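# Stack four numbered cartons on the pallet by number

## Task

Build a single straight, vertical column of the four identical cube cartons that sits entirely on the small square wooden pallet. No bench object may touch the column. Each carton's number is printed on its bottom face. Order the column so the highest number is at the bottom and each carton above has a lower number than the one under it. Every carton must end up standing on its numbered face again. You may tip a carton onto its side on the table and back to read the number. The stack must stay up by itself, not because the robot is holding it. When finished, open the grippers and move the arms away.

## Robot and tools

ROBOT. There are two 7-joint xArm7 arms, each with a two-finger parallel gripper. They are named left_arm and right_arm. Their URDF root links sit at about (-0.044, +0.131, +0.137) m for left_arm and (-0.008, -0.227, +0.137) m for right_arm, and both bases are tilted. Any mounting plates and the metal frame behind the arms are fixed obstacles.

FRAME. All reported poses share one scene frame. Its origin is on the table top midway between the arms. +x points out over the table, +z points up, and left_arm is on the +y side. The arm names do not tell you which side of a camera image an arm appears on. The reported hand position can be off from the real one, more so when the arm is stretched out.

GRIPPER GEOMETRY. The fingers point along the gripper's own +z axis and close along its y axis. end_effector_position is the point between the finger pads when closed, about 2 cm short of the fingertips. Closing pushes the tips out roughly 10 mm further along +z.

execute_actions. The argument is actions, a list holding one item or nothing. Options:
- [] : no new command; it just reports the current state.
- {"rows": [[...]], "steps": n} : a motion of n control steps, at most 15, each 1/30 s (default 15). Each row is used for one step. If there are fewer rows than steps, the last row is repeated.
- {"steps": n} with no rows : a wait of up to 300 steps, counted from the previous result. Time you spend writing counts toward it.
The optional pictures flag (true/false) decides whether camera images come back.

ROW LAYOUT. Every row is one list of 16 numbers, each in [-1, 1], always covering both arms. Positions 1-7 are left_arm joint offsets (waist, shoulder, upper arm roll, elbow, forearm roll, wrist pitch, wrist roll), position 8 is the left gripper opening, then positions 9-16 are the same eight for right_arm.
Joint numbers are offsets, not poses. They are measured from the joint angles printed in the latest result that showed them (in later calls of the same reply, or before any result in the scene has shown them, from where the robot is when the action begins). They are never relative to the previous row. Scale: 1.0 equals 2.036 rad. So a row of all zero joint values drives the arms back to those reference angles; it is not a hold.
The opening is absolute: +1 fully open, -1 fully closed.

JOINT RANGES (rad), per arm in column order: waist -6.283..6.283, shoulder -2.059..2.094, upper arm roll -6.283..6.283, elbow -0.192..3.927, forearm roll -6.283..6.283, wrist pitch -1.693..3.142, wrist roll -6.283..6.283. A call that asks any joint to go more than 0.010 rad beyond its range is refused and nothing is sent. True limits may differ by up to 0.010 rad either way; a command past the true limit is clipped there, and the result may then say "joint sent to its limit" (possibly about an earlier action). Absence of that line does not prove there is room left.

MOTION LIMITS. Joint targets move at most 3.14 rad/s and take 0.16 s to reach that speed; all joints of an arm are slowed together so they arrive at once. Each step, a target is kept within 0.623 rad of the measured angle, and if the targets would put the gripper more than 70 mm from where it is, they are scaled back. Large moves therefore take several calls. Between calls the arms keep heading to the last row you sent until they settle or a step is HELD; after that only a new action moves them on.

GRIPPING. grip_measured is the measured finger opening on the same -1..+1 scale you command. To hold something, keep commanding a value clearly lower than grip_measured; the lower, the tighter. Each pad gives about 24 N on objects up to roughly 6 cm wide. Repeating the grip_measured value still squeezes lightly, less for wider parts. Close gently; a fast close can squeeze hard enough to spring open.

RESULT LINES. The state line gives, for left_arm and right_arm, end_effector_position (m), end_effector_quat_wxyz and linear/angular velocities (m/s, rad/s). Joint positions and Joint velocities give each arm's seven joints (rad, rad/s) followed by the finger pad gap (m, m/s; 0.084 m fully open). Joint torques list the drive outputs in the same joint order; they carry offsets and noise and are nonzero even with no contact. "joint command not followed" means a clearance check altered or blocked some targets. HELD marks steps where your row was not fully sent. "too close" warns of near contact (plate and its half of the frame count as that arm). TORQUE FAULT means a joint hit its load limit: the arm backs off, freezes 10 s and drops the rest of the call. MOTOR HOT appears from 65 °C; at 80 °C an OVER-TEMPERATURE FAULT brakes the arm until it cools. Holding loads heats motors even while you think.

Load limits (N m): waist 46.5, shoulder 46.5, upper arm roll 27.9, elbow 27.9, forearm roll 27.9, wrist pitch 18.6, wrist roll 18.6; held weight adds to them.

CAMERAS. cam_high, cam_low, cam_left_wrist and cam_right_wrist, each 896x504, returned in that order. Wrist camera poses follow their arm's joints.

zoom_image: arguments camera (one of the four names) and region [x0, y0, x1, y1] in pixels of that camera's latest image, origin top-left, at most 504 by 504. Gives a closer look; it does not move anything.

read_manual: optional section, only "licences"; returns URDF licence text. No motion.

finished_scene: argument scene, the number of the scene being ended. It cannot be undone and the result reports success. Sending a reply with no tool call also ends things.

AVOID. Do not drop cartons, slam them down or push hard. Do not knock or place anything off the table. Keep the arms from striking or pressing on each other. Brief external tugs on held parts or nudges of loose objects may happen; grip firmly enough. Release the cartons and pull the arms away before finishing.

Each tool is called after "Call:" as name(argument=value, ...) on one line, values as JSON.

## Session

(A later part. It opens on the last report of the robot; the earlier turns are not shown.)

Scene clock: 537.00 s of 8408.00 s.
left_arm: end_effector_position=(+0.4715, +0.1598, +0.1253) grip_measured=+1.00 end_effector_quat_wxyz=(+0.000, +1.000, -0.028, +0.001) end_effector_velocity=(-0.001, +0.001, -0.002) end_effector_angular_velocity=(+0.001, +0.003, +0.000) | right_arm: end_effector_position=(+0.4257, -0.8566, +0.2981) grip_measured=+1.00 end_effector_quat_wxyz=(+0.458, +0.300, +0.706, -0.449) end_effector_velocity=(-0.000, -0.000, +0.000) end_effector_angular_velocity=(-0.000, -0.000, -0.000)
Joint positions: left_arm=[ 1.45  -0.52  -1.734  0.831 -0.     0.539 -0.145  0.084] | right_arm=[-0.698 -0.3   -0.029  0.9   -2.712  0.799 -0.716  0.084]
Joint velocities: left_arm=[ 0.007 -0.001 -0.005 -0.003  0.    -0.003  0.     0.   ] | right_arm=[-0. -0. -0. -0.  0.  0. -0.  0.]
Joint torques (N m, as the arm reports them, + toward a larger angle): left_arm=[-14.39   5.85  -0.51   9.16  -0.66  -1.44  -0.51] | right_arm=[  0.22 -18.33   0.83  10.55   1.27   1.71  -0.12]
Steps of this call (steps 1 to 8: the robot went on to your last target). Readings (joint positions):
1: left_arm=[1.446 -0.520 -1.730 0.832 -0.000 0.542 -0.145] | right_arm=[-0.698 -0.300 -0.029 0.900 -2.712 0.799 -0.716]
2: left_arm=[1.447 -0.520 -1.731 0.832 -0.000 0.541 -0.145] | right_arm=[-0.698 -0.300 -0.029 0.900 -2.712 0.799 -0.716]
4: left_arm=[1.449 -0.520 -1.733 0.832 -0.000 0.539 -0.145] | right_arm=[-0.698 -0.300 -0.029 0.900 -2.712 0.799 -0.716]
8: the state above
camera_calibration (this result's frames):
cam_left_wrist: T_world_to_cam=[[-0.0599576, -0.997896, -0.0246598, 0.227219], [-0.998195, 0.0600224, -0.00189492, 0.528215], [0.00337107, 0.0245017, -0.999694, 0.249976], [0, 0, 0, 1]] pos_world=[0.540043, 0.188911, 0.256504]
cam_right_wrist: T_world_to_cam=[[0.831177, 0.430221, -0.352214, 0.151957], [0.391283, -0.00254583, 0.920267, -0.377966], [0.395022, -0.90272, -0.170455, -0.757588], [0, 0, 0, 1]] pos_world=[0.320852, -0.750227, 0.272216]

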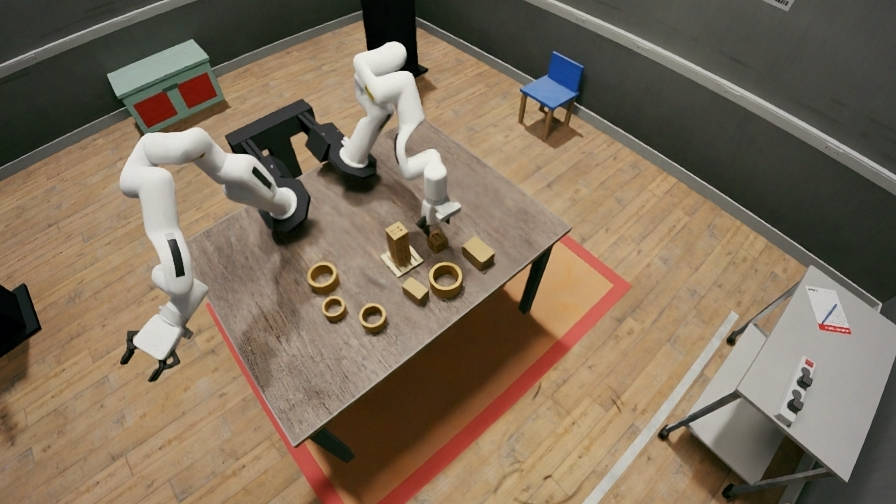

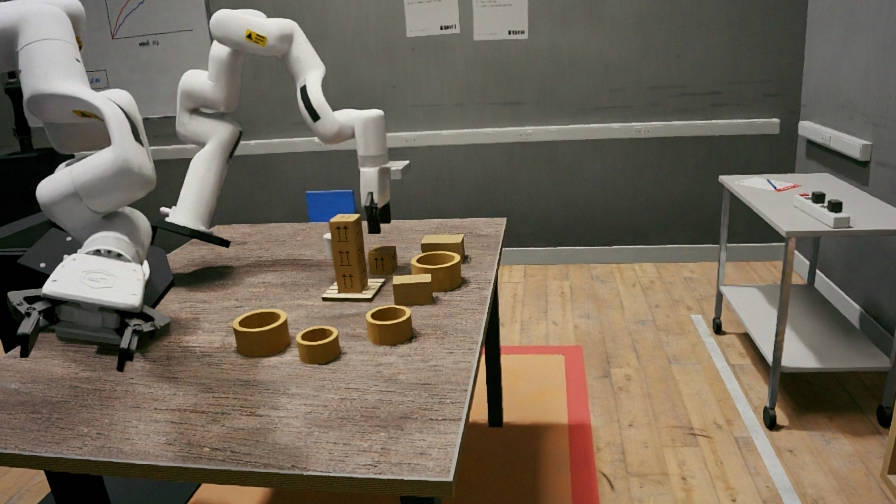

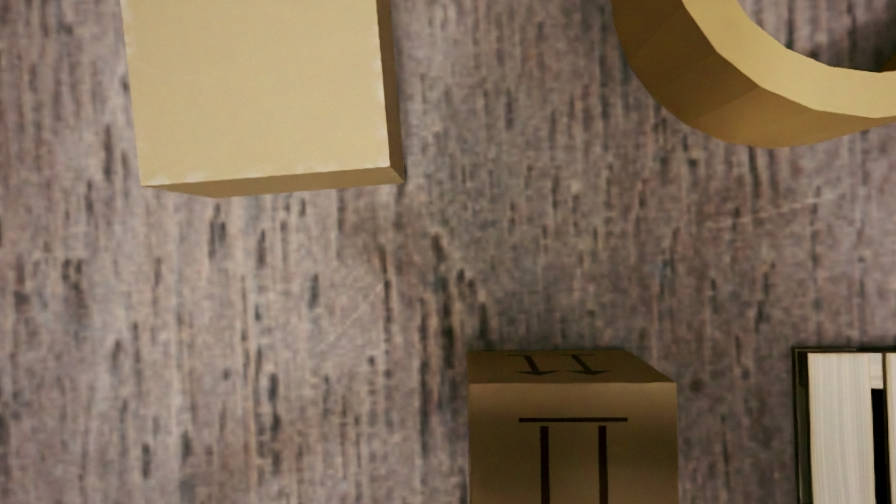

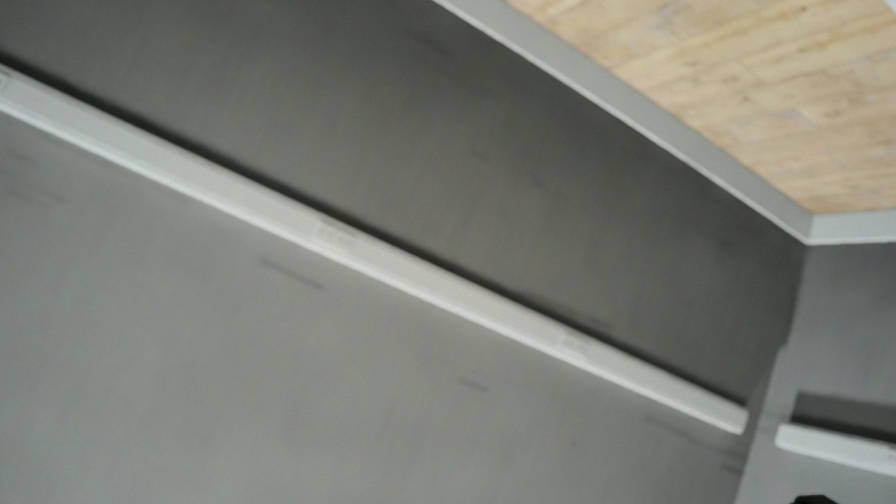

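Call:
execute_actions(actions=[{"rows":[[0.2014,-0.0376,-0.1706,0.0112,0,-0.1003,0,1,0,0,0,0,0,0,0,1]],"steps":15}], pictures=false)

Call:
execute_actions(actions=[{"steps":10}], pictures=false)

Call:
execute_actions(actions=[{"rows":[[0,0,0,0,0,0,0,0.75,0,0,0,0,0,0,0,1],[0,0,0,0,0,0,0,0.6,0,0,0,0,0,0,0,1],[0,0,0,0,0,0,0,0.5,0,0,0,0,0,0,0,1],[0,0,0,0,0,0,0,0.42,0,0,0,0,0,0,0,1],[0,0,0,0,0,0,0,0.35,0,0,0,0,0,0,0,1],[0,0,0,0,0,0,0,0.28,0,0,0,0,0,0,0,1],[0,0,0,0,0,0,0,0.2,0,0,0,0,0,0,0,1],[0,0,0,0,0,0,0,0.1,0,0,0,0,0,0,0,1],[0,0,0,0,0,0,0,0,0,0,0,0,0,0,0,1],[0,0,0,0,0,0,0,-0.1,0,0,0,0,0,0,0,1],[0,0,0,0,0,0,0,-0.2,0,0,0,0,0,0,0,1],[0,0,0,0,0,0,0,-0.3,0,0,0,0,0,0,0,1]],"steps":13}], pictures=false)

Call:
execute_actions(actions=[{"rows":[[-0.2623,0.0435,0.2246,-0.0108,0,0.1328,0,-0.3,0,0,0,0,0,0,0,1],[-0.2623,0.0435,0.2246,-0.0108,0,0.1328,0,-0.3,0,0,0,0,0,0,0,1],[-0.2623,0.0435,0.2246,-0.0108,0,0.1328,0,-0.3,0,0,0,0,0,0,0,1],[-0.2623,0.0435,0.2246,-0.0108,0,0.1328,0,-0.3,0,0,0,0,0,0,0,1],[-0.2623,0.0435,0.2246,-0.0108,0,0.1328,0,-0.3,0,0,0,0,0,0,0,1],[-0.2623,0.0435,0.2246,-0.0108,0,0.1328,0,-0.3,0,0,0,0,0,0,0,1],[-0.2623,0.0435,0.2246,-0.0108,0,0.1328,0,-0.3,0,0,0,0,0,0,0,1],[-0.2623,0.0435,0.2246,-0.0108,0,0.1328,0,-0.3,0,0,0,0,0,0,0,1],[-0.4758,0.0261,0.4098,0.0440,0,0.2946,0,-0.3,0,0,0,0,0,0,0,1]],"steps":15}], pictures=false)

Call:
execute_actions(actions=[{"steps":20}], pictures=false)

Call:
execute_actions(actions=[{"rows":[[0.0567,-0.0032,-0.2125,0.0352,0,0.0058,-0.1729,-0.3,0,0,0,0,0,0,0,1]],"steps":15}], pictures=false)

Call:
execute_actions(actions=[{"steps":16}])

Scene clock: 560.73 s of 8408.00 s.
left_arm: end_effector_position=(+0.4713, +0.1615, +0.0456) grip_measured=+1.00 end_effector_quat_wxyz=(-0.001, +1.000, -0.026, -0.000) end_effector_velocity=(+0.013, -0.022, -0.011) end_effector_angular_velocity=(-0.037, -0.039, -0.023) | right_arm: end_effector_position=(+0.4257, -0.8566, +0.2981) grip_measured=+1.00 end_effector_quat_wxyz=(+0.458, +0.300, +0.706, -0.449) end_effector_velocity=(+0.001, +0.001, -0.000) end_effector_angular_velocity=(+0.001, +0.000, +0.002)
Joint positions: left_arm=[ 1.85  -0.594 -2.072  0.853 -0.     0.34  -0.145  0.084] | right_arm=[-0.698 -0.3   -0.029  0.9   -2.712  0.799 -0.716  0.084]
Joint velocities: left_arm=[ 0.094 -0.012 -0.111  0.03   0.002 -0.067  0.     0.   ] | right_arm=[ 0.001  0.     0.001 -0.001 -0.    -0.001  0.    -0.   ]
Joint torques (N m, as the arm reports them, + toward a larger angle): left_arm=[-16.61  17.97  -0.33   7.48  -0.42  -1.57  -0.63] | right_arm=[  0.27 -18.56   0.75  10.13   1.26   1.5   -0.21]
Steps of this call (steps 1 to 15: the robot went on to your last target; steps 16 to 90: nothing new was sent; then 20.23 s passed at rest; steps 91 to 105: all 15 steps of this action). Readings (joint positions):
91: left_arm=[1.451 -0.520 -1.734 0.831 -0.000 0.538 -0.145] | right_arm=[-0.698 -0.300 -0.029 0.900 -2.712 0.799 -0.716]
92: left_arm=[1.454 -0.520 -1.737 0.831 -0.000 0.537 -0.145] | right_arm=[-0.698 -0.300 -0.029 0.900 -2.712 0.799 -0.716]
94: left_arm=[1.488 -0.526 -1.767 0.835 -0.000 0.518 -0.145] | right_arm=[-0.698 -0.300 -0.029 0.900 -2.712 0.799 -0.716]
98: left_arm=[1.701 -0.567 -1.947 0.845 -0.000 0.414 -0.145] | right_arm=[-0.698 -0.300 -0.029 0.900 -2.712 0.799 -0.716]
105: the state above

Scene clock: 561.07 s of 8408.00 s.
left_arm: end_effector_position=(+0.4712, +0.1609, +0.0438) grip_measured=+1.00 end_effector_quat_wxyz=(-0.000, +1.000, -0.027, +0.000) end_effector_velocity=(-0.001, +0.001, -0.002) end_effector_angular_velocity=(+0.001, +0.002, +0.000) | right_arm: end_effector_position=(+0.4257, -0.8566, +0.2981) grip_measured=+1.00 end_effector_quat_wxyz=(+0.458, +0.300, +0.706, -0.449) end_effector_velocity=(+0.001, +0.000, +0.000) end_effector_angular_velocity=(-0.000, -0.000, +0.002)
Joint positions: left_arm=[ 1.86  -0.596 -2.081  0.854 -0.     0.335 -0.145  0.084] | right_arm=[-0.698 -0.3   -0.029  0.9   -2.712  0.799 -0.716  0.084]
Joint velocities: left_arm=[ 0.005 -0.002 -0.003 -0.001  0.001 -0.002  0.    -0.   ] | right_arm=[ 0.    -0.     0.001  0.    -0.001 -0.    -0.    -0.   ]
Joint torques (N m, as the arm reports them, + toward a larger angle): left_arm=[-16.    17.79  -0.36   7.57  -0.68  -1.57  -0.5 ] | right_arm=[  0.6  -18.5    0.68   9.76   1.26   1.49  -0.24]
Steps of this call (steps 1 to 10: the robot went on to your last target). Readings (joint positions):
1: left_arm=[1.853 -0.595 -2.075 0.854 -0.000 0.338 -0.145] | right_arm=[-0.698 -0.300 -0.029 0.900 -2.712 0.799 -0.716]
2: left_arm=[1.855 -0.595 -2.077 0.854 -0.000 0.337 -0.145] | right_arm=[-0.698 -0.300 -0.029 0.900 -2.712 0.799 -0.716]
4: left_arm=[1.857 -0.595 -2.079 0.854 -0.000 0.336 -0.145] | right_arm=[-0.698 -0.300 -0.029 0.900 -2.712 0.799 -0.716]
8: left_arm=[1.859 -0.596 -2.080 0.854 -0.000 0.335 -0.145] | right_arm=[-0.698 -0.300 -0.029 0.900 -2.712 0.799 -0.716]
10: the state above

Scene clock: 561.50 s of 8408.00 s.
left_arm: end_effector_position=(+0.4713, +0.1608, +0.0439) grip_measured=+0.32 end_effector_quat_wxyz=(-0.000, +1.000, -0.027, +0.000) end_effector_velocity=(-0.000, -0.000, -0.000) end_effector_angular_velocity=(+0.001, +0.001, -0.001) | right_arm: end_effector_position=(+0.4257, -0.8566, +0.2981) grip_measured=+1.00 end_effector_quat_wxyz=(+0.458, +0.300, +0.706, -0.449) end_effector_velocity=(+0.001, +0.001, +0.001) end_effector_angular_velocity=(-0.001, -0.000, +0.003)
Joint positions: left_arm=[ 1.86  -0.596 -2.081  0.854 -0.     0.335 -0.145  0.058] | right_arm=[-0.698 -0.3   -0.029  0.9   -2.712  0.799 -0.716  0.084]
Joint velocities: left_arm=[ 0.    -0.001 -0.    -0.     0.     0.    -0.     0.   ] | right_arm=[ 0.    -0.     0.002  0.    -0.002  0.    -0.     0.   ]
Joint torques (N m, as the arm reports them, + toward a larger angle): left_arm=[-15.38  17.31  -0.48   7.47  -0.62  -1.49  -0.53] | right_arm=[  0.82 -18.88   1.08   9.96   1.01   1.66  -0.04]
Steps of this call (steps 1 to 13: all 13 steps of this action). Readings (joint positions):
1: left_arm=[1.860 -0.596 -2.081 0.854 -0.000 0.335 -0.145] | right_arm=[-0.698 -0.300 -0.029 0.900 -2.712 0.799 -0.716]
2: left_arm=[1.860 -0.596 -2.081 0.854 -0.000 0.335 -0.145] | right_arm=[-0.698 -0.300 -0.029 0.900 -2.712 0.799 -0.716]
4: left_arm=[1.860 -0.596 -2.081 0.854 -0.000 0.335 -0.145] | right_arm=[-0.698 -0.300 -0.029 0.900 -2.712 0.799 -0.716]
8: left_arm=[1.859 -0.596 -2.081 0.854 -0.000 0.334 -0.145] | right_arm=[-0.698 -0.300 -0.029 0.900 -2.712 0.799 -0.716]
13: the state above

Scene clock: 562.00 s of 8408.00 s.
left_arm: end_effector_position=(+0.4801, +0.1658, +0.1749) grip_measured=+0.32 end_effector_quat_wxyz=(-0.013, +1.000, -0.025, +0.001) end_effector_velocity=(+0.026, -0.052, +0.365) end_effector_angular_velocity=(-0.014, -0.074, -0.083) | right_arm: end_effector_position=(+0.4257, -0.8566, +0.2981) grip_measured=+1.00 end_effector_quat_wxyz=(+0.458, +0.300, +0.706, -0.449) end_effector_velocity=(+0.001, +0.001, +0.000) end_effector_angular_velocity=(-0.000, -0.000, +0.002)
Joint positions: left_arm=[ 1.255 -0.537 -1.553  0.88  -0.     0.688 -0.145  0.058] | right_arm=[-0.698 -0.3   -0.029  0.9   -2.712  0.799 -0.716  0.084]
Joint velocities: left_arm=[-1.43  -0.028  1.151  0.282  0.001  0.937  0.     0.   ] | right_arm=[ 0.     0.     0.002  0.    -0.001  0.     0.     0.   ]
Joint torques (N m, as the arm reports them, + toward a larger angle): left_arm=[-13.42   1.83  -0.15   9.25  -0.65  -1.33  -0.56] | right_arm=[  0.68 -18.12   0.45  10.07   1.49   1.8   -0.24]
Steps of this call (steps 1 to 15: all 15 steps of this action). Readings (joint positions):
1: left_arm=[1.859 -0.596 -2.081 0.854 -0.000 0.335 -0.145] | right_arm=[-0.698 -0.300 -0.029 0.900 -2.712 0.799 -0.716]
2: left_arm=[1.857 -0.596 -2.079 0.854 -0.000 0.336 -0.145] | right_arm=[-0.698 -0.300 -0.029 0.900 -2.712 0.799 -0.716]
4: left_arm=[1.823 -0.591 -2.047 0.850 -0.000 0.356 -0.145] | right_arm=[-0.698 -0.300 -0.029 0.900 -2.712 0.799 -0.716]
8: left_arm=[1.609 -0.554 -1.865 0.845 -0.000 0.461 -0.145] | right_arm=[-0.698 -0.300 -0.029 0.900 -2.712 0.799 -0.716]
15: the state above

Scene clock: 562.67 s of 8408.00 s.
left_arm: end_effector_position=(+0.4710, +0.1607, +0.2642) grip_measured=+0.32 end_effector_quat_wxyz=(-0.000, +1.000, -0.027, -0.001) end_effector_velocity=(+0.001, -0.001, +0.004) end_effector_angular_velocity=(-0.001, -0.006, -0.002) | right_arm: end_effector_position=(+0.4257, -0.8566, +0.2981) grip_measured=+1.00 end_effector_quat_wxyz=(+0.458, +0.300, +0.706, -0.449) end_effector_velocity=(-0.000, -0.000, -0.000) end_effector_angular_velocity=(+0.000, +0.000, -0.001)
Joint positions: left_arm=[ 0.892 -0.543 -1.247  0.943 -0.     0.934 -0.145  0.058] | right_arm=[-0.698 -0.3   -0.029  0.9   -2.712  0.799 -0.716  0.084]
Joint velocities: left_arm=[-0.008 -0.002  0.006  0.004 -0.     0.003  0.    -0.   ] | right_arm=[ 0.     0.    -0.001 -0.001  0.     0.001 -0.    -0.   ]
Joint torques (N m, as the arm reports them, + toward a larger angle): left_arm=[-12.42  -7.67  -0.48  11.44  -0.73  -1.55  -0.6 ] | right_arm=[  0.44 -18.56   0.61   9.7    1.24   1.71  -0.43]
Steps of this call (steps 1 to 20: the robot went on to your last target). Readings (joint positions):
1: left_arm=[1.208 -0.537 -1.515 0.889 -0.000 0.720 -0.145] | right_arm=[-0.698 -0.300 -0.029 0.900 -2.712 0.799 -0.716]
2: left_arm=[1.160 -0.538 -1.476 0.897 -0.000 0.751 -0.145] | right_arm=[-0.698 -0.300 -0.029 0.900 -2.712 0.799 -0.716]
4: left_arm=[1.067 -0.540 -1.397 0.913 -0.000 0.815 -0.145] | right_arm=[-0.698 -0.300 -0.029 0.900 -2.712 0.799 -0.716]
8: left_arm=[0.932 -0.543 -1.283 0.939 -0.000 0.905 -0.145] | right_arm=[-0.698 -0.300 -0.029 0.900 -2.712 0.799 -0.716]
20: the state above

Scene clock: 563.17 s of 8408.00 s.
left_arm: end_effector_position=(+0.4383, +0.0223, +0.2645) grip_measured=+0.32 end_effector_quat_wxyz=(-0.001, +1.000, -0.021, +0.000) end_effector_velocity=(-0.078, -0.188, +0.005) end_effector_angular_velocity=(-0.022, -0.004, -0.040) | right_arm: end_effector_position=(+0.4257, -0.8566, +0.2981) grip_measured=+1.00 end_effector_quat_wxyz=(+0.458, +0.300, +0.706, -0.449) end_effector_velocity=(-0.000, -0.000, +0.001) end_effector_angular_velocity=(-0.001, -0.001, -0.001)
Joint positions: left_arm=[ 0.996 -0.549 -1.643  1.008 -0.001  0.945 -0.464  0.058] | right_arm=[-0.698 -0.3   -0.029  0.9   -2.712  0.799 -0.716  0.084]
Joint velocities: left_arm=[ 0.103 -0.016 -0.515  0.081 -0.003  0.012 -0.386  0.   ] | right_arm=[-0.    -0.    -0.     0.001  0.    -0.    -0.     0.   ]
Joint torques (N m, as the arm reports them, + toward a larger angle): left_arm=[-9.64  6.13  3.82 11.56 -0.4  -1.49 -0.25] | right_arm=[  0.43 -19.08   0.59   9.52   0.99   1.65  -0.15]
Steps of this call (steps 1 to 15: all 15 steps of this action). Readings (joint positions):
1: left_arm=[0.892 -0.543 -1.247 0.943 -0.000 0.934 -0.145] | right_arm=[-0.698 -0.300 -0.029 0.900 -2.712 0.799 -0.716]
2: left_arm=[0.893 -0.543 -1.249 0.944 -0.000 0.934 -0.148] | right_arm=[-0.698 -0.300 -0.029 0.900 -2.712 0.799 -0.716]
4: left_arm=[0.906 -0.542 -1.280 0.950 -0.000 0.935 -0.178] | right_arm=[-0.698 -0.300 -0.029 0.900 -2.712 0.799 -0.716]
8: left_arm=[0.941 -0.546 -1.430 0.974 -0.001 0.939 -0.292] | right_arm=[-0.698 -0.300 -0.029 0.900 -2.712 0.799 -0.716]
15: the state above

Scene clock: 563.70 s of 8408.00 s.
left_arm: end_effector_position=(+0.4336, +0.0108, +0.2641) grip_measured=+0.32 end_effector_quat_wxyz=(+0.000, +1.000, -0.017, -0.001) end_effector_velocity=(-0.000, -0.001, +0.000) end_effector_angular_velocity=(+0.001, -0.001, -0.003) | right_arm: end_effector_position=(+0.4257, -0.8566, +0.2981) grip_measured=+1.00 end_effector_quat_wxyz=(+0.458, +0.300, +0.706, -0.449) end_effector_velocity=(-0.001, -0.000, -0.001) end_effector_angular_velocity=(+0.001, +0.001, -0.002)
Joint positions: left_arm=[ 1.008 -0.549 -1.679  1.015 -0.     0.946 -0.497  0.058] | right_arm=[-0.698 -0.3   -0.029  0.9   -2.712  0.799 -0.716  0.084]
Joint velocities: left_arm=[ 0.    -0.001 -0.003  0.     0.001 -0.001 -0.001 -0.   ] | right_arm=[-0.001  0.    -0.    -0.001  0.001  0.    -0.    -0.   ]
Joint torques (N m, as the arm reports them, + toward a larger angle): left_arm=[-14.23   4.45  -0.48  11.71  -0.53  -1.52  -0.52] | right_arm=[  0.42 -18.96   0.68   9.82   1.35   1.88  -0.27]
Steps of this call (steps 1 to 16: the robot went on to your last target). Readings (joint positions):
1: left_arm=[0.999 -0.550 -1.657 1.010 -0.001 0.945 -0.475] | right_arm=[-0.698 -0.300 -0.029 0.900 -2.712 0.799 -0.716]
2: left_arm=[1.001 -0.550 -1.665 1.012 -0.001 0.945 -0.482] | right_arm=[-0.698 -0.300 -0.029 0.900 -2.712 0.799 -0.716]
4: left_arm=[1.005 -0.549 -1.671 1.013 -0.000 0.946 -0.490] | right_arm=[-0.698 -0.300 -0.029 0.900 -2.712 0.799 -0.716]
8: left_arm=[1.008 -0.549 -1.676 1.014 -0.000 0.946 -0.496] | right_arm=[-0.698 -0.300 -0.029 0.900 -2.712 0.799 -0.716]
16: the state above
camera_calibration (this result's frames):
cam_left_wrist: T_world_to_cam=[[-0.0397023, -0.998908, -0.0246191, 0.070902], [-0.999211, 0.0397011, 0.00053834, 0.499616], [0.000439653, 0.0246211, -0.999697, 0.39388], [0, 0, 0, 1]] pos_world=[0.501864, 0.0412915, 0.395237]
cam_right_wrist: T_world_to_cam=[[0.831177, 0.430221, -0.352213, 0.151957], [0.391283, -0.0025464, 0.920267, -0.377966], [0.395021, -0.90272, -0.170455, -0.757588], [0, 0, 0, 1]] pos_world=[0.320852, -0.750227, 0.272216]

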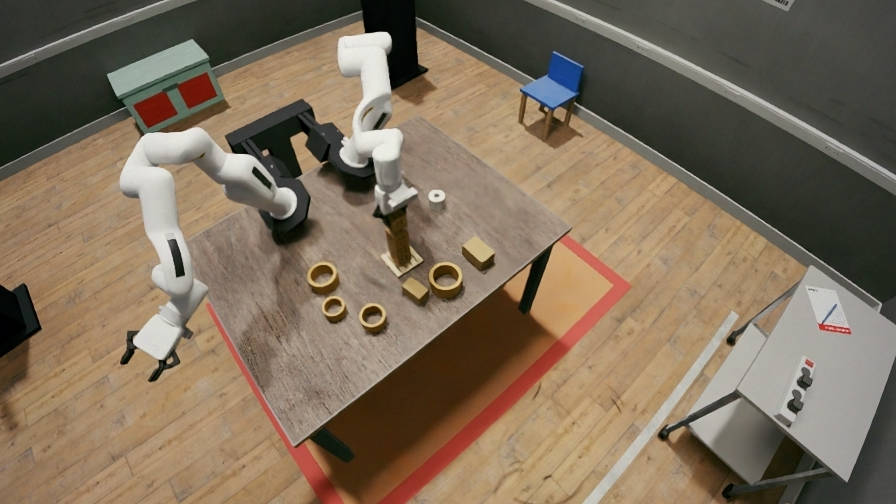

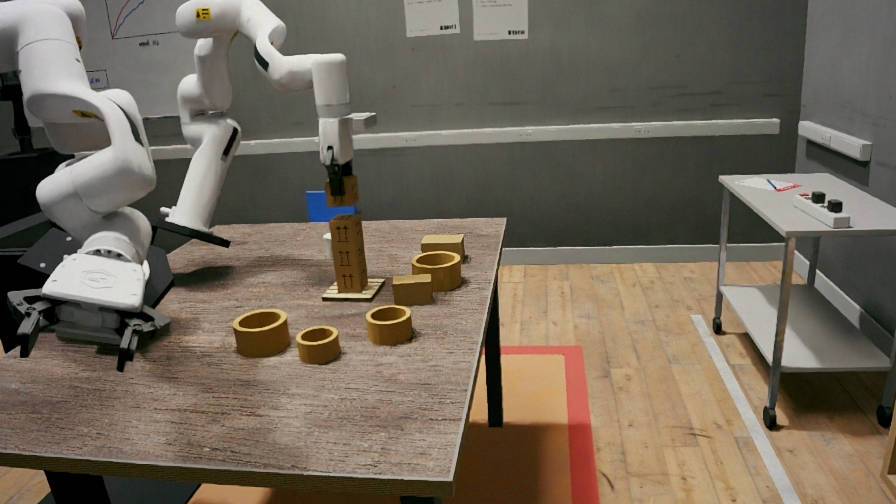

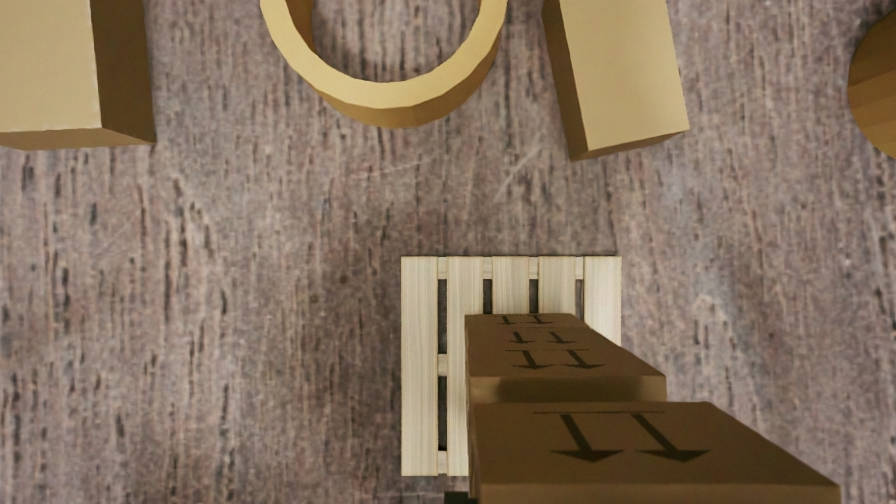

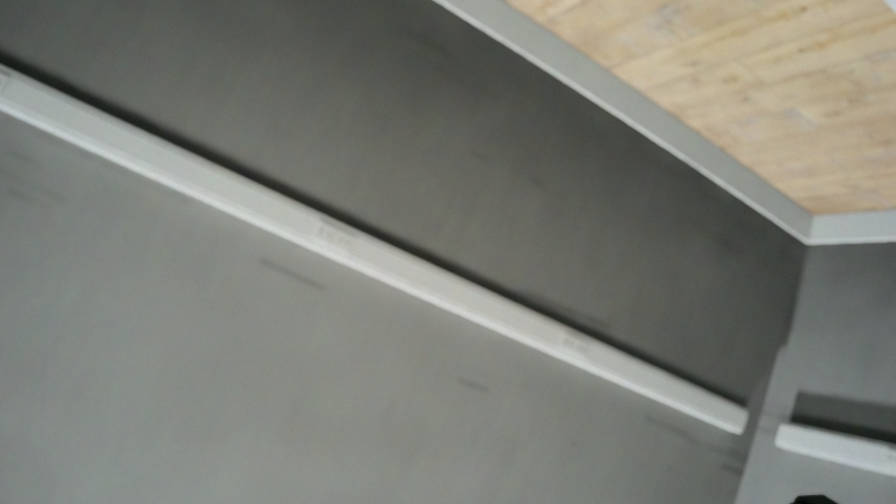

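Call:
execute_actions(actions=[{"rows":[[0.0113,-0.0009,-0.0097,-0.0053,0,-0.0114,0,-0.3,0,0,0,0,0,0,0,1],[0.0227,-0.0018,-0.0193,-0.0107,0,-0.0227,0,-0.3,0,0,0,0,0,0,0,1],[0.0318,-0.0025,-0.027,-0.0149,0,-0.0318,0,-0.3,0,0,0,0,0,0,0,1],[0.0386,-0.0031,-0.0328,-0.0181,0,-0.0387,0,-0.3,0,0,0,0,0,0,0,1],[0.0431,-0.0034,-0.0367,-0.0202,0,-0.0432,0,-0.3,0,0,0,0,0,0,0,1],[0.0454,-0.0036,-0.0386,-0.0213,0,-0.0455,0,-0.3,0,0,0,0,0,0,0,1]],"steps":15}], pictures=false)

Call:
execute_actions(actions=[{"steps":7}], pictures=false)

Call:
execute_actions(actions=[{"rows":[[0,0,0,0,0,0,0,1,0,0,0,0,0,0,0,1]],"steps":7}], pictures=false)

Call:
execute_actions(actions=[{"rows":[[-0.092,0.007,0.078,0.045,0,0.093,0,1,0,0,0,0,0,0,0,1],[-0.092,0.007,0.078,0.045,0,0.093,0,1,0,0,0,0,0,0,0,1],[-0.092,0.007,0.078,0.045,0,0.093,0,1,0,0,0,0,0,0,0,1],[-0.092,0.007,0.078,0.045,0,0.093,0,1,0,0,0,0,0,0,0,1],[-0.092,0.007,0.078,0.045,0,0.093,0,1,0,0,0,0,0,0,0,1],[-0.092,0.007,0.078,0.045,0,0.093,0,1,0,0,0,0,0,0,0,1],[-0.092,0.007,0.078,0.045,0,0.093,0,1,0,0,0,0,0,0,0,1],[-0.092,0.007,0.078,0.045,0,0.093,0,1,0,0,0,0,0,0,0,1],[-0.092,0.007,0.078,0.045,0,0.093,0,1,0,0,0,0,0,0,0,1],[-0.092,0.007,0.3,0.045,0,0.093,0,1,0,0,0,0,0,0,0,1]],"steps":15}], pictures=false)

Call:
execute_actions(actions=[{"steps":20}])

Scene clock: 581.97 s of 8408.00 s.
left_arm: end_effector_position=(+0.4338, +0.0106, +0.2318) grip_measured=+0.32 end_effector_quat_wxyz=(+0.000, +1.000, -0.017, -0.000) end_effector_velocity=(+0.001, -0.002, -0.004) end_effector_angular_velocity=(-0.003, -0.006, -0.004) | right_arm: end_effector_position=(+0.4257, -0.8566, +0.2981) grip_measured=+1.00 end_effector_quat_wxyz=(+0.458, +0.300, +0.706, -0.449) end_effector_velocity=(-0.001, -0.001, +0.000) end_effector_angular_velocity=(-0.000, -0.000, -0.003)
Joint positions: left_arm=[ 1.098 -0.556 -1.757  0.972 -0.     0.855 -0.497  0.058] | right_arm=[-0.698 -0.3   -0.029  0.9   -2.712  0.799 -0.716  0.084]
Joint velocities: left_arm=[ 0.014 -0.001 -0.016 -0.005  0.001 -0.019 -0.    -0.   ] | right_arm=[-0.001 -0.    -0.001  0.     0.001  0.    -0.    -0.   ]
Joint torques (N m, as the arm reports them, + toward a larger angle): left_arm=[-14.1    6.77  -0.29  11.3   -0.69  -1.66  -0.48] | right_arm=[  0.27 -18.25   0.82   9.89   1.13   1.77  -0.29]
Steps of this call (steps 1 to 15: the robot went on to your last target; steps 16 to 90: nothing new was sent; then 14.77 s passed at rest; steps 91 to 105: all 15 steps of this action). Readings (joint positions):
91: left_arm=[1.008 -0.549 -1.680 1.015 -0.000 0.946 -0.497] | right_arm=[-0.698 -0.300 -0.029 0.900 -2.712 0.799 -0.716]
92: left_arm=[1.009 -0.549 -1.681 1.014 -0.000 0.943 -0.497] | right_arm=[-0.698 -0.300 -0.029 0.900 -2.712 0.799 -0.716]
94: left_arm=[1.025 -0.550 -1.695 1.008 -0.000 0.926 -0.497] | right_arm=[-0.698 -0.300 -0.029 0.900 -2.712 0.799 -0.716]
98: left_arm=[1.077 -0.555 -1.738 0.981 -0.000 0.877 -0.497] | right_arm=[-0.698 -0.300 -0.029 0.900 -2.712 0.799 -0.716]
105: the state above

Scene clock: 582.20 s of 8408.00 s.
left_arm: end_effector_position=(+0.4337, +0.0107, +0.2312) grip_measured=+0.32 end_effector_quat_wxyz=(+0.000, +1.000, -0.017, -0.000) end_effector_velocity=(-0.000, +0.001, -0.001) end_effector_angular_velocity=(+0.001, +0.001, +0.000) | right_arm: end_effector_position=(+0.4257, -0.8566, +0.2981) grip_measured=+1.00 end_effector_quat_wxyz=(+0.458, +0.300, +0.706, -0.449) end_effector_velocity=(+0.000, -0.001, +0.001) end_effector_angular_velocity=(-0.001, -0.002, -0.000)
Joint positions: left_arm=[ 1.1   -0.556 -1.758  0.972 -0.     0.853 -0.497  0.058] | right_arm=[-0.698 -0.3   -0.029  0.9   -2.712  0.799 -0.716  0.084]
Joint velocities: left_arm=[ 0.002 -0.    -0.001 -0.002  0.001 -0.002 -0.    -0.   ] | right_arm=[ 0.001  0.    -0.001  0.002  0.     0.     0.    -0.   ]
Joint torques (N m, as the arm reports them, + toward a larger angle): left_arm=[-14.51   6.49  -0.42  11.24  -0.6   -1.63  -0.6 ] | right_arm=[  0.95 -17.73   0.77   9.99   1.45   1.52  -0.29]
Steps of this call (steps 1 to 7: the robot went on to your last target). Readings (joint positions):
1: left_arm=[1.099 -0.556 -1.757 0.972 -0.000 0.854 -0.497] | right_arm=[-0.698 -0.300 -0.029 0.900 -2.712 0.799 -0.716]
2: left_arm=[1.099 -0.556 -1.757 0.972 -0.000 0.854 -0.497] | right_arm=[-0.698 -0.300 -0.029 0.900 -2.712 0.799 -0.716]
4: left_arm=[1.099 -0.556 -1.758 0.972 -0.000 0.853 -0.497] | right_arm=[-0.698 -0.300 -0.029 0.900 -2.712 0.799 -0.716]
7: the state above

Scene clock: 582.43 s of 8408.00 s.
left_arm: end_effector_position=(+0.4338, +0.0106, +0.2314) grip_measured=+1.00 end_effector_quat_wxyz=(+0.000, +1.000, -0.017, -0.000) end_effector_velocity=(-0.001, +0.001, -0.001) end_effector_angular_velocity=(+0.002, +0.003, +0.001) | right_arm: end_effector_position=(+0.4257, -0.8566, +0.2981) grip_measured=+1.00 end_effector_quat_wxyz=(+0.458, +0.300, +0.706, -0.449) end_effector_velocity=(+0.000, +0.000, -0.000) end_effector_angular_velocity=(-0.001, +0.001, +0.001)
Joint positions: left_arm=[ 1.1   -0.556 -1.758  0.972 -0.     0.853 -0.497  0.084] | right_arm=[-0.698 -0.3   -0.029  0.9   -2.712  0.799 -0.716  0.084]
Joint velocities: left_arm=[ 0.    -0.001  0.    -0.002 -0.001  0.001  0.     0.005] | right_arm=[-0.     0.     0.    -0.    -0.001  0.    -0.     0.   ]
Joint torques (N m, as the arm reports them, + toward a larger angle): left_arm=[-14.03   6.5   -0.35  10.95  -0.42  -1.58  -0.63] | right_arm=[  0.4  -18.32   0.86  10.18   0.72   1.58  -0.1 ]
Steps of this call (steps 1 to 7: all 7 steps of this action). Readings (joint positions):
1: left_arm=[1.100 -0.556 -1.758 0.971 -0.000 0.853 -0.497] | right_arm=[-0.698 -0.300 -0.029 0.900 -2.712 0.799 -0.716]
2: left_arm=[1.100 -0.556 -1.758 0.971 -0.000 0.853 -0.497] | right_arm=[-0.698 -0.300 -0.029 0.900 -2.712 0.799 -0.716]
4: left_arm=[1.100 -0.556 -1.758 0.972 -0.000 0.853 -0.497] | right_arm=[-0.698 -0.300 -0.029 0.900 -2.712 0.799 -0.716]
7: the state above

Scene clock: 582.93 s of 8408.00 s.
left_arm: end_effector_position=(+0.4532, +0.0503, +0.2975) grip_measured=+1.00 end_effector_quat_wxyz=(+0.001, +1.000, +0.029, +0.001) end_effector_velocity=(+0.198, +0.436, -0.012) end_effector_angular_velocity=(+0.019, +0.038, +1.015) | right_arm: end_effector_position=(+0.4257, -0.8566, +0.2981) grip_measured=+1.00 end_effector_quat_wxyz=(+0.458, +0.300, +0.706, -0.449) end_effector_velocity=(+0.000, -0.000, +0.001) end_effector_angular_velocity=(-0.002, -0.001, +0.000)
Joint positions: left_arm=[ 0.919 -0.543 -1.51   1.06  -0.001  1.033 -0.497  0.084] | right_arm=[-0.698 -0.3   -0.029  0.9   -2.712  0.799 -0.716  0.084]
Joint velocities: left_arm=[ 0.042  0.031  0.981  0.002  0.007  0.021 -0.001 -0.   ] | right_arm=[ 0.    -0.     0.     0.001 -0.     0.001  0.    -0.   ]
Joint torques (N m, as the arm reports them, + toward a larger angle): left_arm=[-16.23  -2.31  -2.32  11.38  -0.75  -1.32  -0.54] | right_arm=[  1.05 -18.49   0.86   9.92   1.24   1.62  -0.14]
Steps of this call (steps 1 to 15: all 15 steps of this action). Readings (joint positions):
1: left_arm=[1.100 -0.556 -1.758 0.972 -0.000 0.853 -0.497] | right_arm=[-0.698 -0.300 -0.029 0.900 -2.712 0.799 -0.716]
2: left_arm=[1.097 -0.556 -1.756 0.972 -0.000 0.856 -0.497] | right_arm=[-0.698 -0.300 -0.029 0.900 -2.712 0.799 -0.716]
4: left_arm=[1.064 -0.554 -1.725 0.985 -0.001 0.894 -0.497] | right_arm=[-0.698 -0.300 -0.029 0.900 -2.712 0.799 -0.716]
8: left_arm=[0.946 -0.544 -1.630 1.052 -0.000 1.004 -0.497] | right_arm=[-0.698 -0.300 -0.029 0.900 -2.712 0.799 -0.716]
15: the state above

Scene clock: 583.60 s of 8408.00 s.
left_arm: end_effector_position=(+0.4953, +0.2099, +0.3004) grip_measured=+1.00 end_effector_quat_wxyz=(-0.002, +0.979, +0.204, +0.002) end_effector_velocity=(+0.001, +0.013, -0.000) end_effector_angular_velocity=(-0.002, +0.001, +0.029) | right_arm: end_effector_position=(+0.4257, -0.8566, +0.2981) grip_measured=+1.00 end_effector_quat_wxyz=(+0.458, +0.300, +0.706, -0.449) end_effector_velocity=(+0.000, -0.000, +0.000) end_effector_angular_velocity=(-0.001, -0.000, +0.000)
Joint positions: left_arm=[ 0.912 -0.543 -1.151  1.063 -0.001  1.042 -0.497  0.084] | right_arm=[-0.698 -0.3   -0.029  0.9   -2.712  0.799 -0.716  0.084]
Joint velocities: left_arm=[-0.     0.001  0.028  0.    -0.002  0.    -0.    -0.   ] | right_arm=[ 0.    -0.    -0.001  0.    -0.001 -0.     0.    -0.   ]
Joint torques (N m, as the arm reports them, + toward a larger angle): left_arm=[-11.84 -10.28  -0.33  11.58  -0.58  -1.36  -0.64] | right_arm=[  0.21 -18.73   1.15  10.1    1.06   1.6   -0.19]
Steps of this call (steps 1 to 20: the robot went on to your last target). Readings (joint positions):
1: left_arm=[0.921 -0.542 -1.479 1.060 -0.000 1.034 -0.497] | right_arm=[-0.698 -0.300 -0.029 0.900 -2.712 0.799 -0.716]
2: left_arm=[0.921 -0.542 -1.451 1.060 -0.000 1.034 -0.497] | right_arm=[-0.698 -0.300 -0.029 0.900 -2.712 0.799 -0.716]
4: left_arm=[0.919 -0.542 -1.399 1.060 -0.000 1.036 -0.497] | right_arm=[-0.698 -0.300 -0.029 0.900 -2.712 0.799 -0.716]
8: left_arm=[0.916 -0.542 -1.289 1.062 -0.000 1.039 -0.497] | right_arm=[-0.698 -0.300 -0.029 0.900 -2.712 0.799 -0.716]
20: the state above
camera_calibration (this result's frames):
cam_left_wrist: T_world_to_cam=[[0.395109, -0.918199, -0.0282749, 0.0419628], [-0.918607, -0.395145, -0.00453513, 0.606216], [-0.00700853, 0.0277654, -0.99959, 0.42819], [0, 0, 0, 1]] pos_world=[0.543295, 0.266185, 0.43195]
cam_right_wrist: T_world_to_cam=[[0.831177, 0.430221, -0.352213, 0.151956], [0.391283, -0.00254615, 0.920267, -0.377966], [0.395021, -0.90272, -0.170454, -0.757588], [0, 0, 0, 1]] pos_world=[0.320852, -0.750227, 0.272217]

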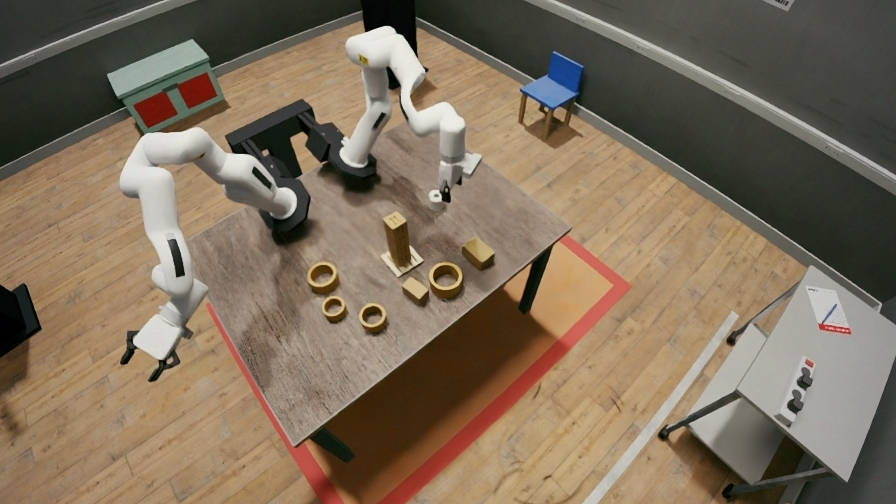

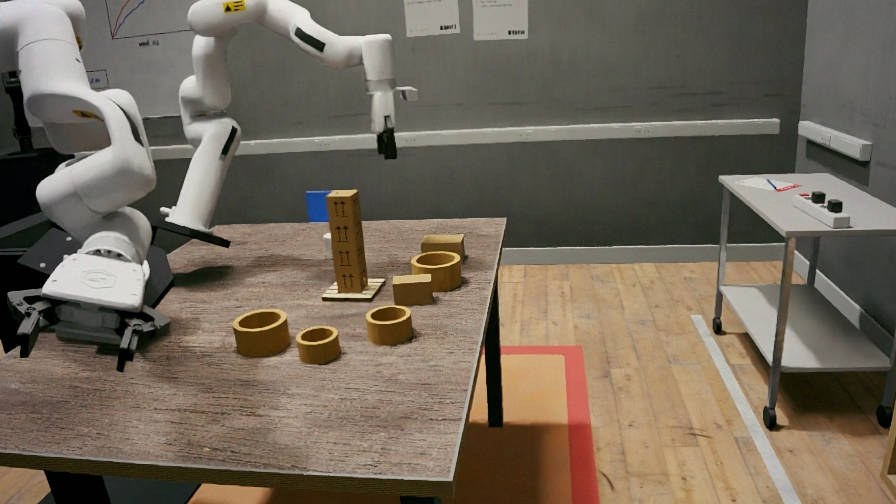

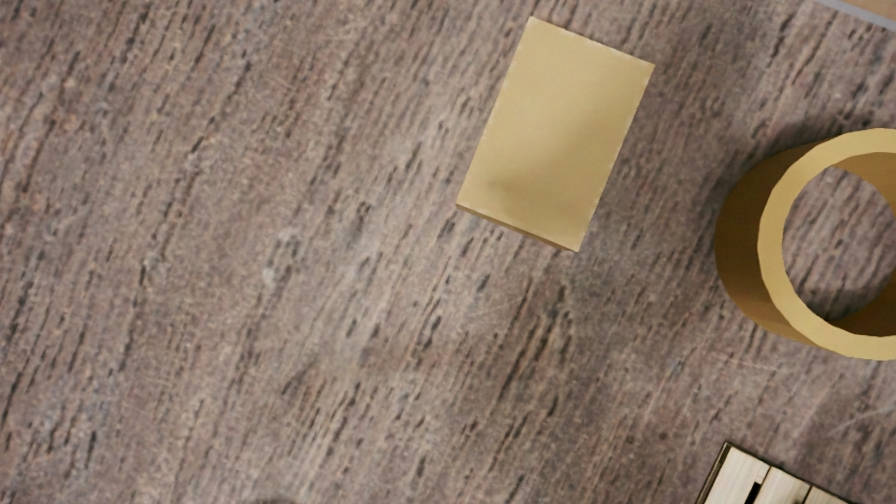

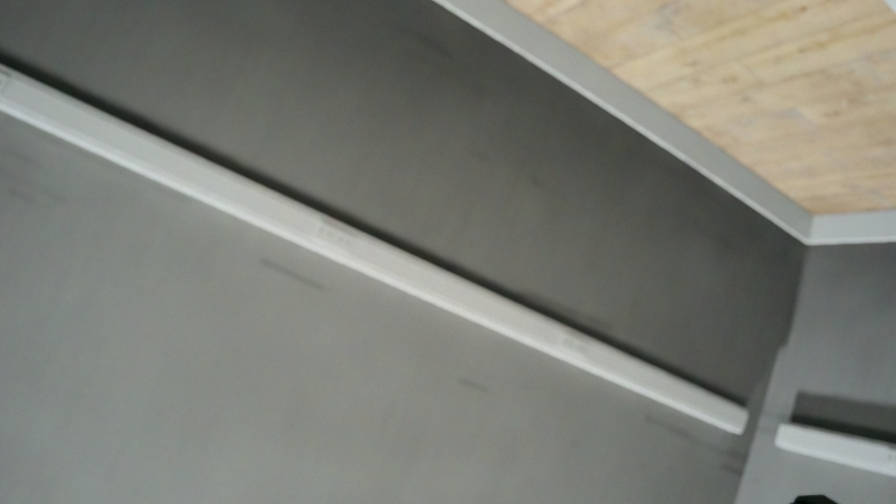

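Call:
finished_scene(scene=2)

The scene is finished: the task was done.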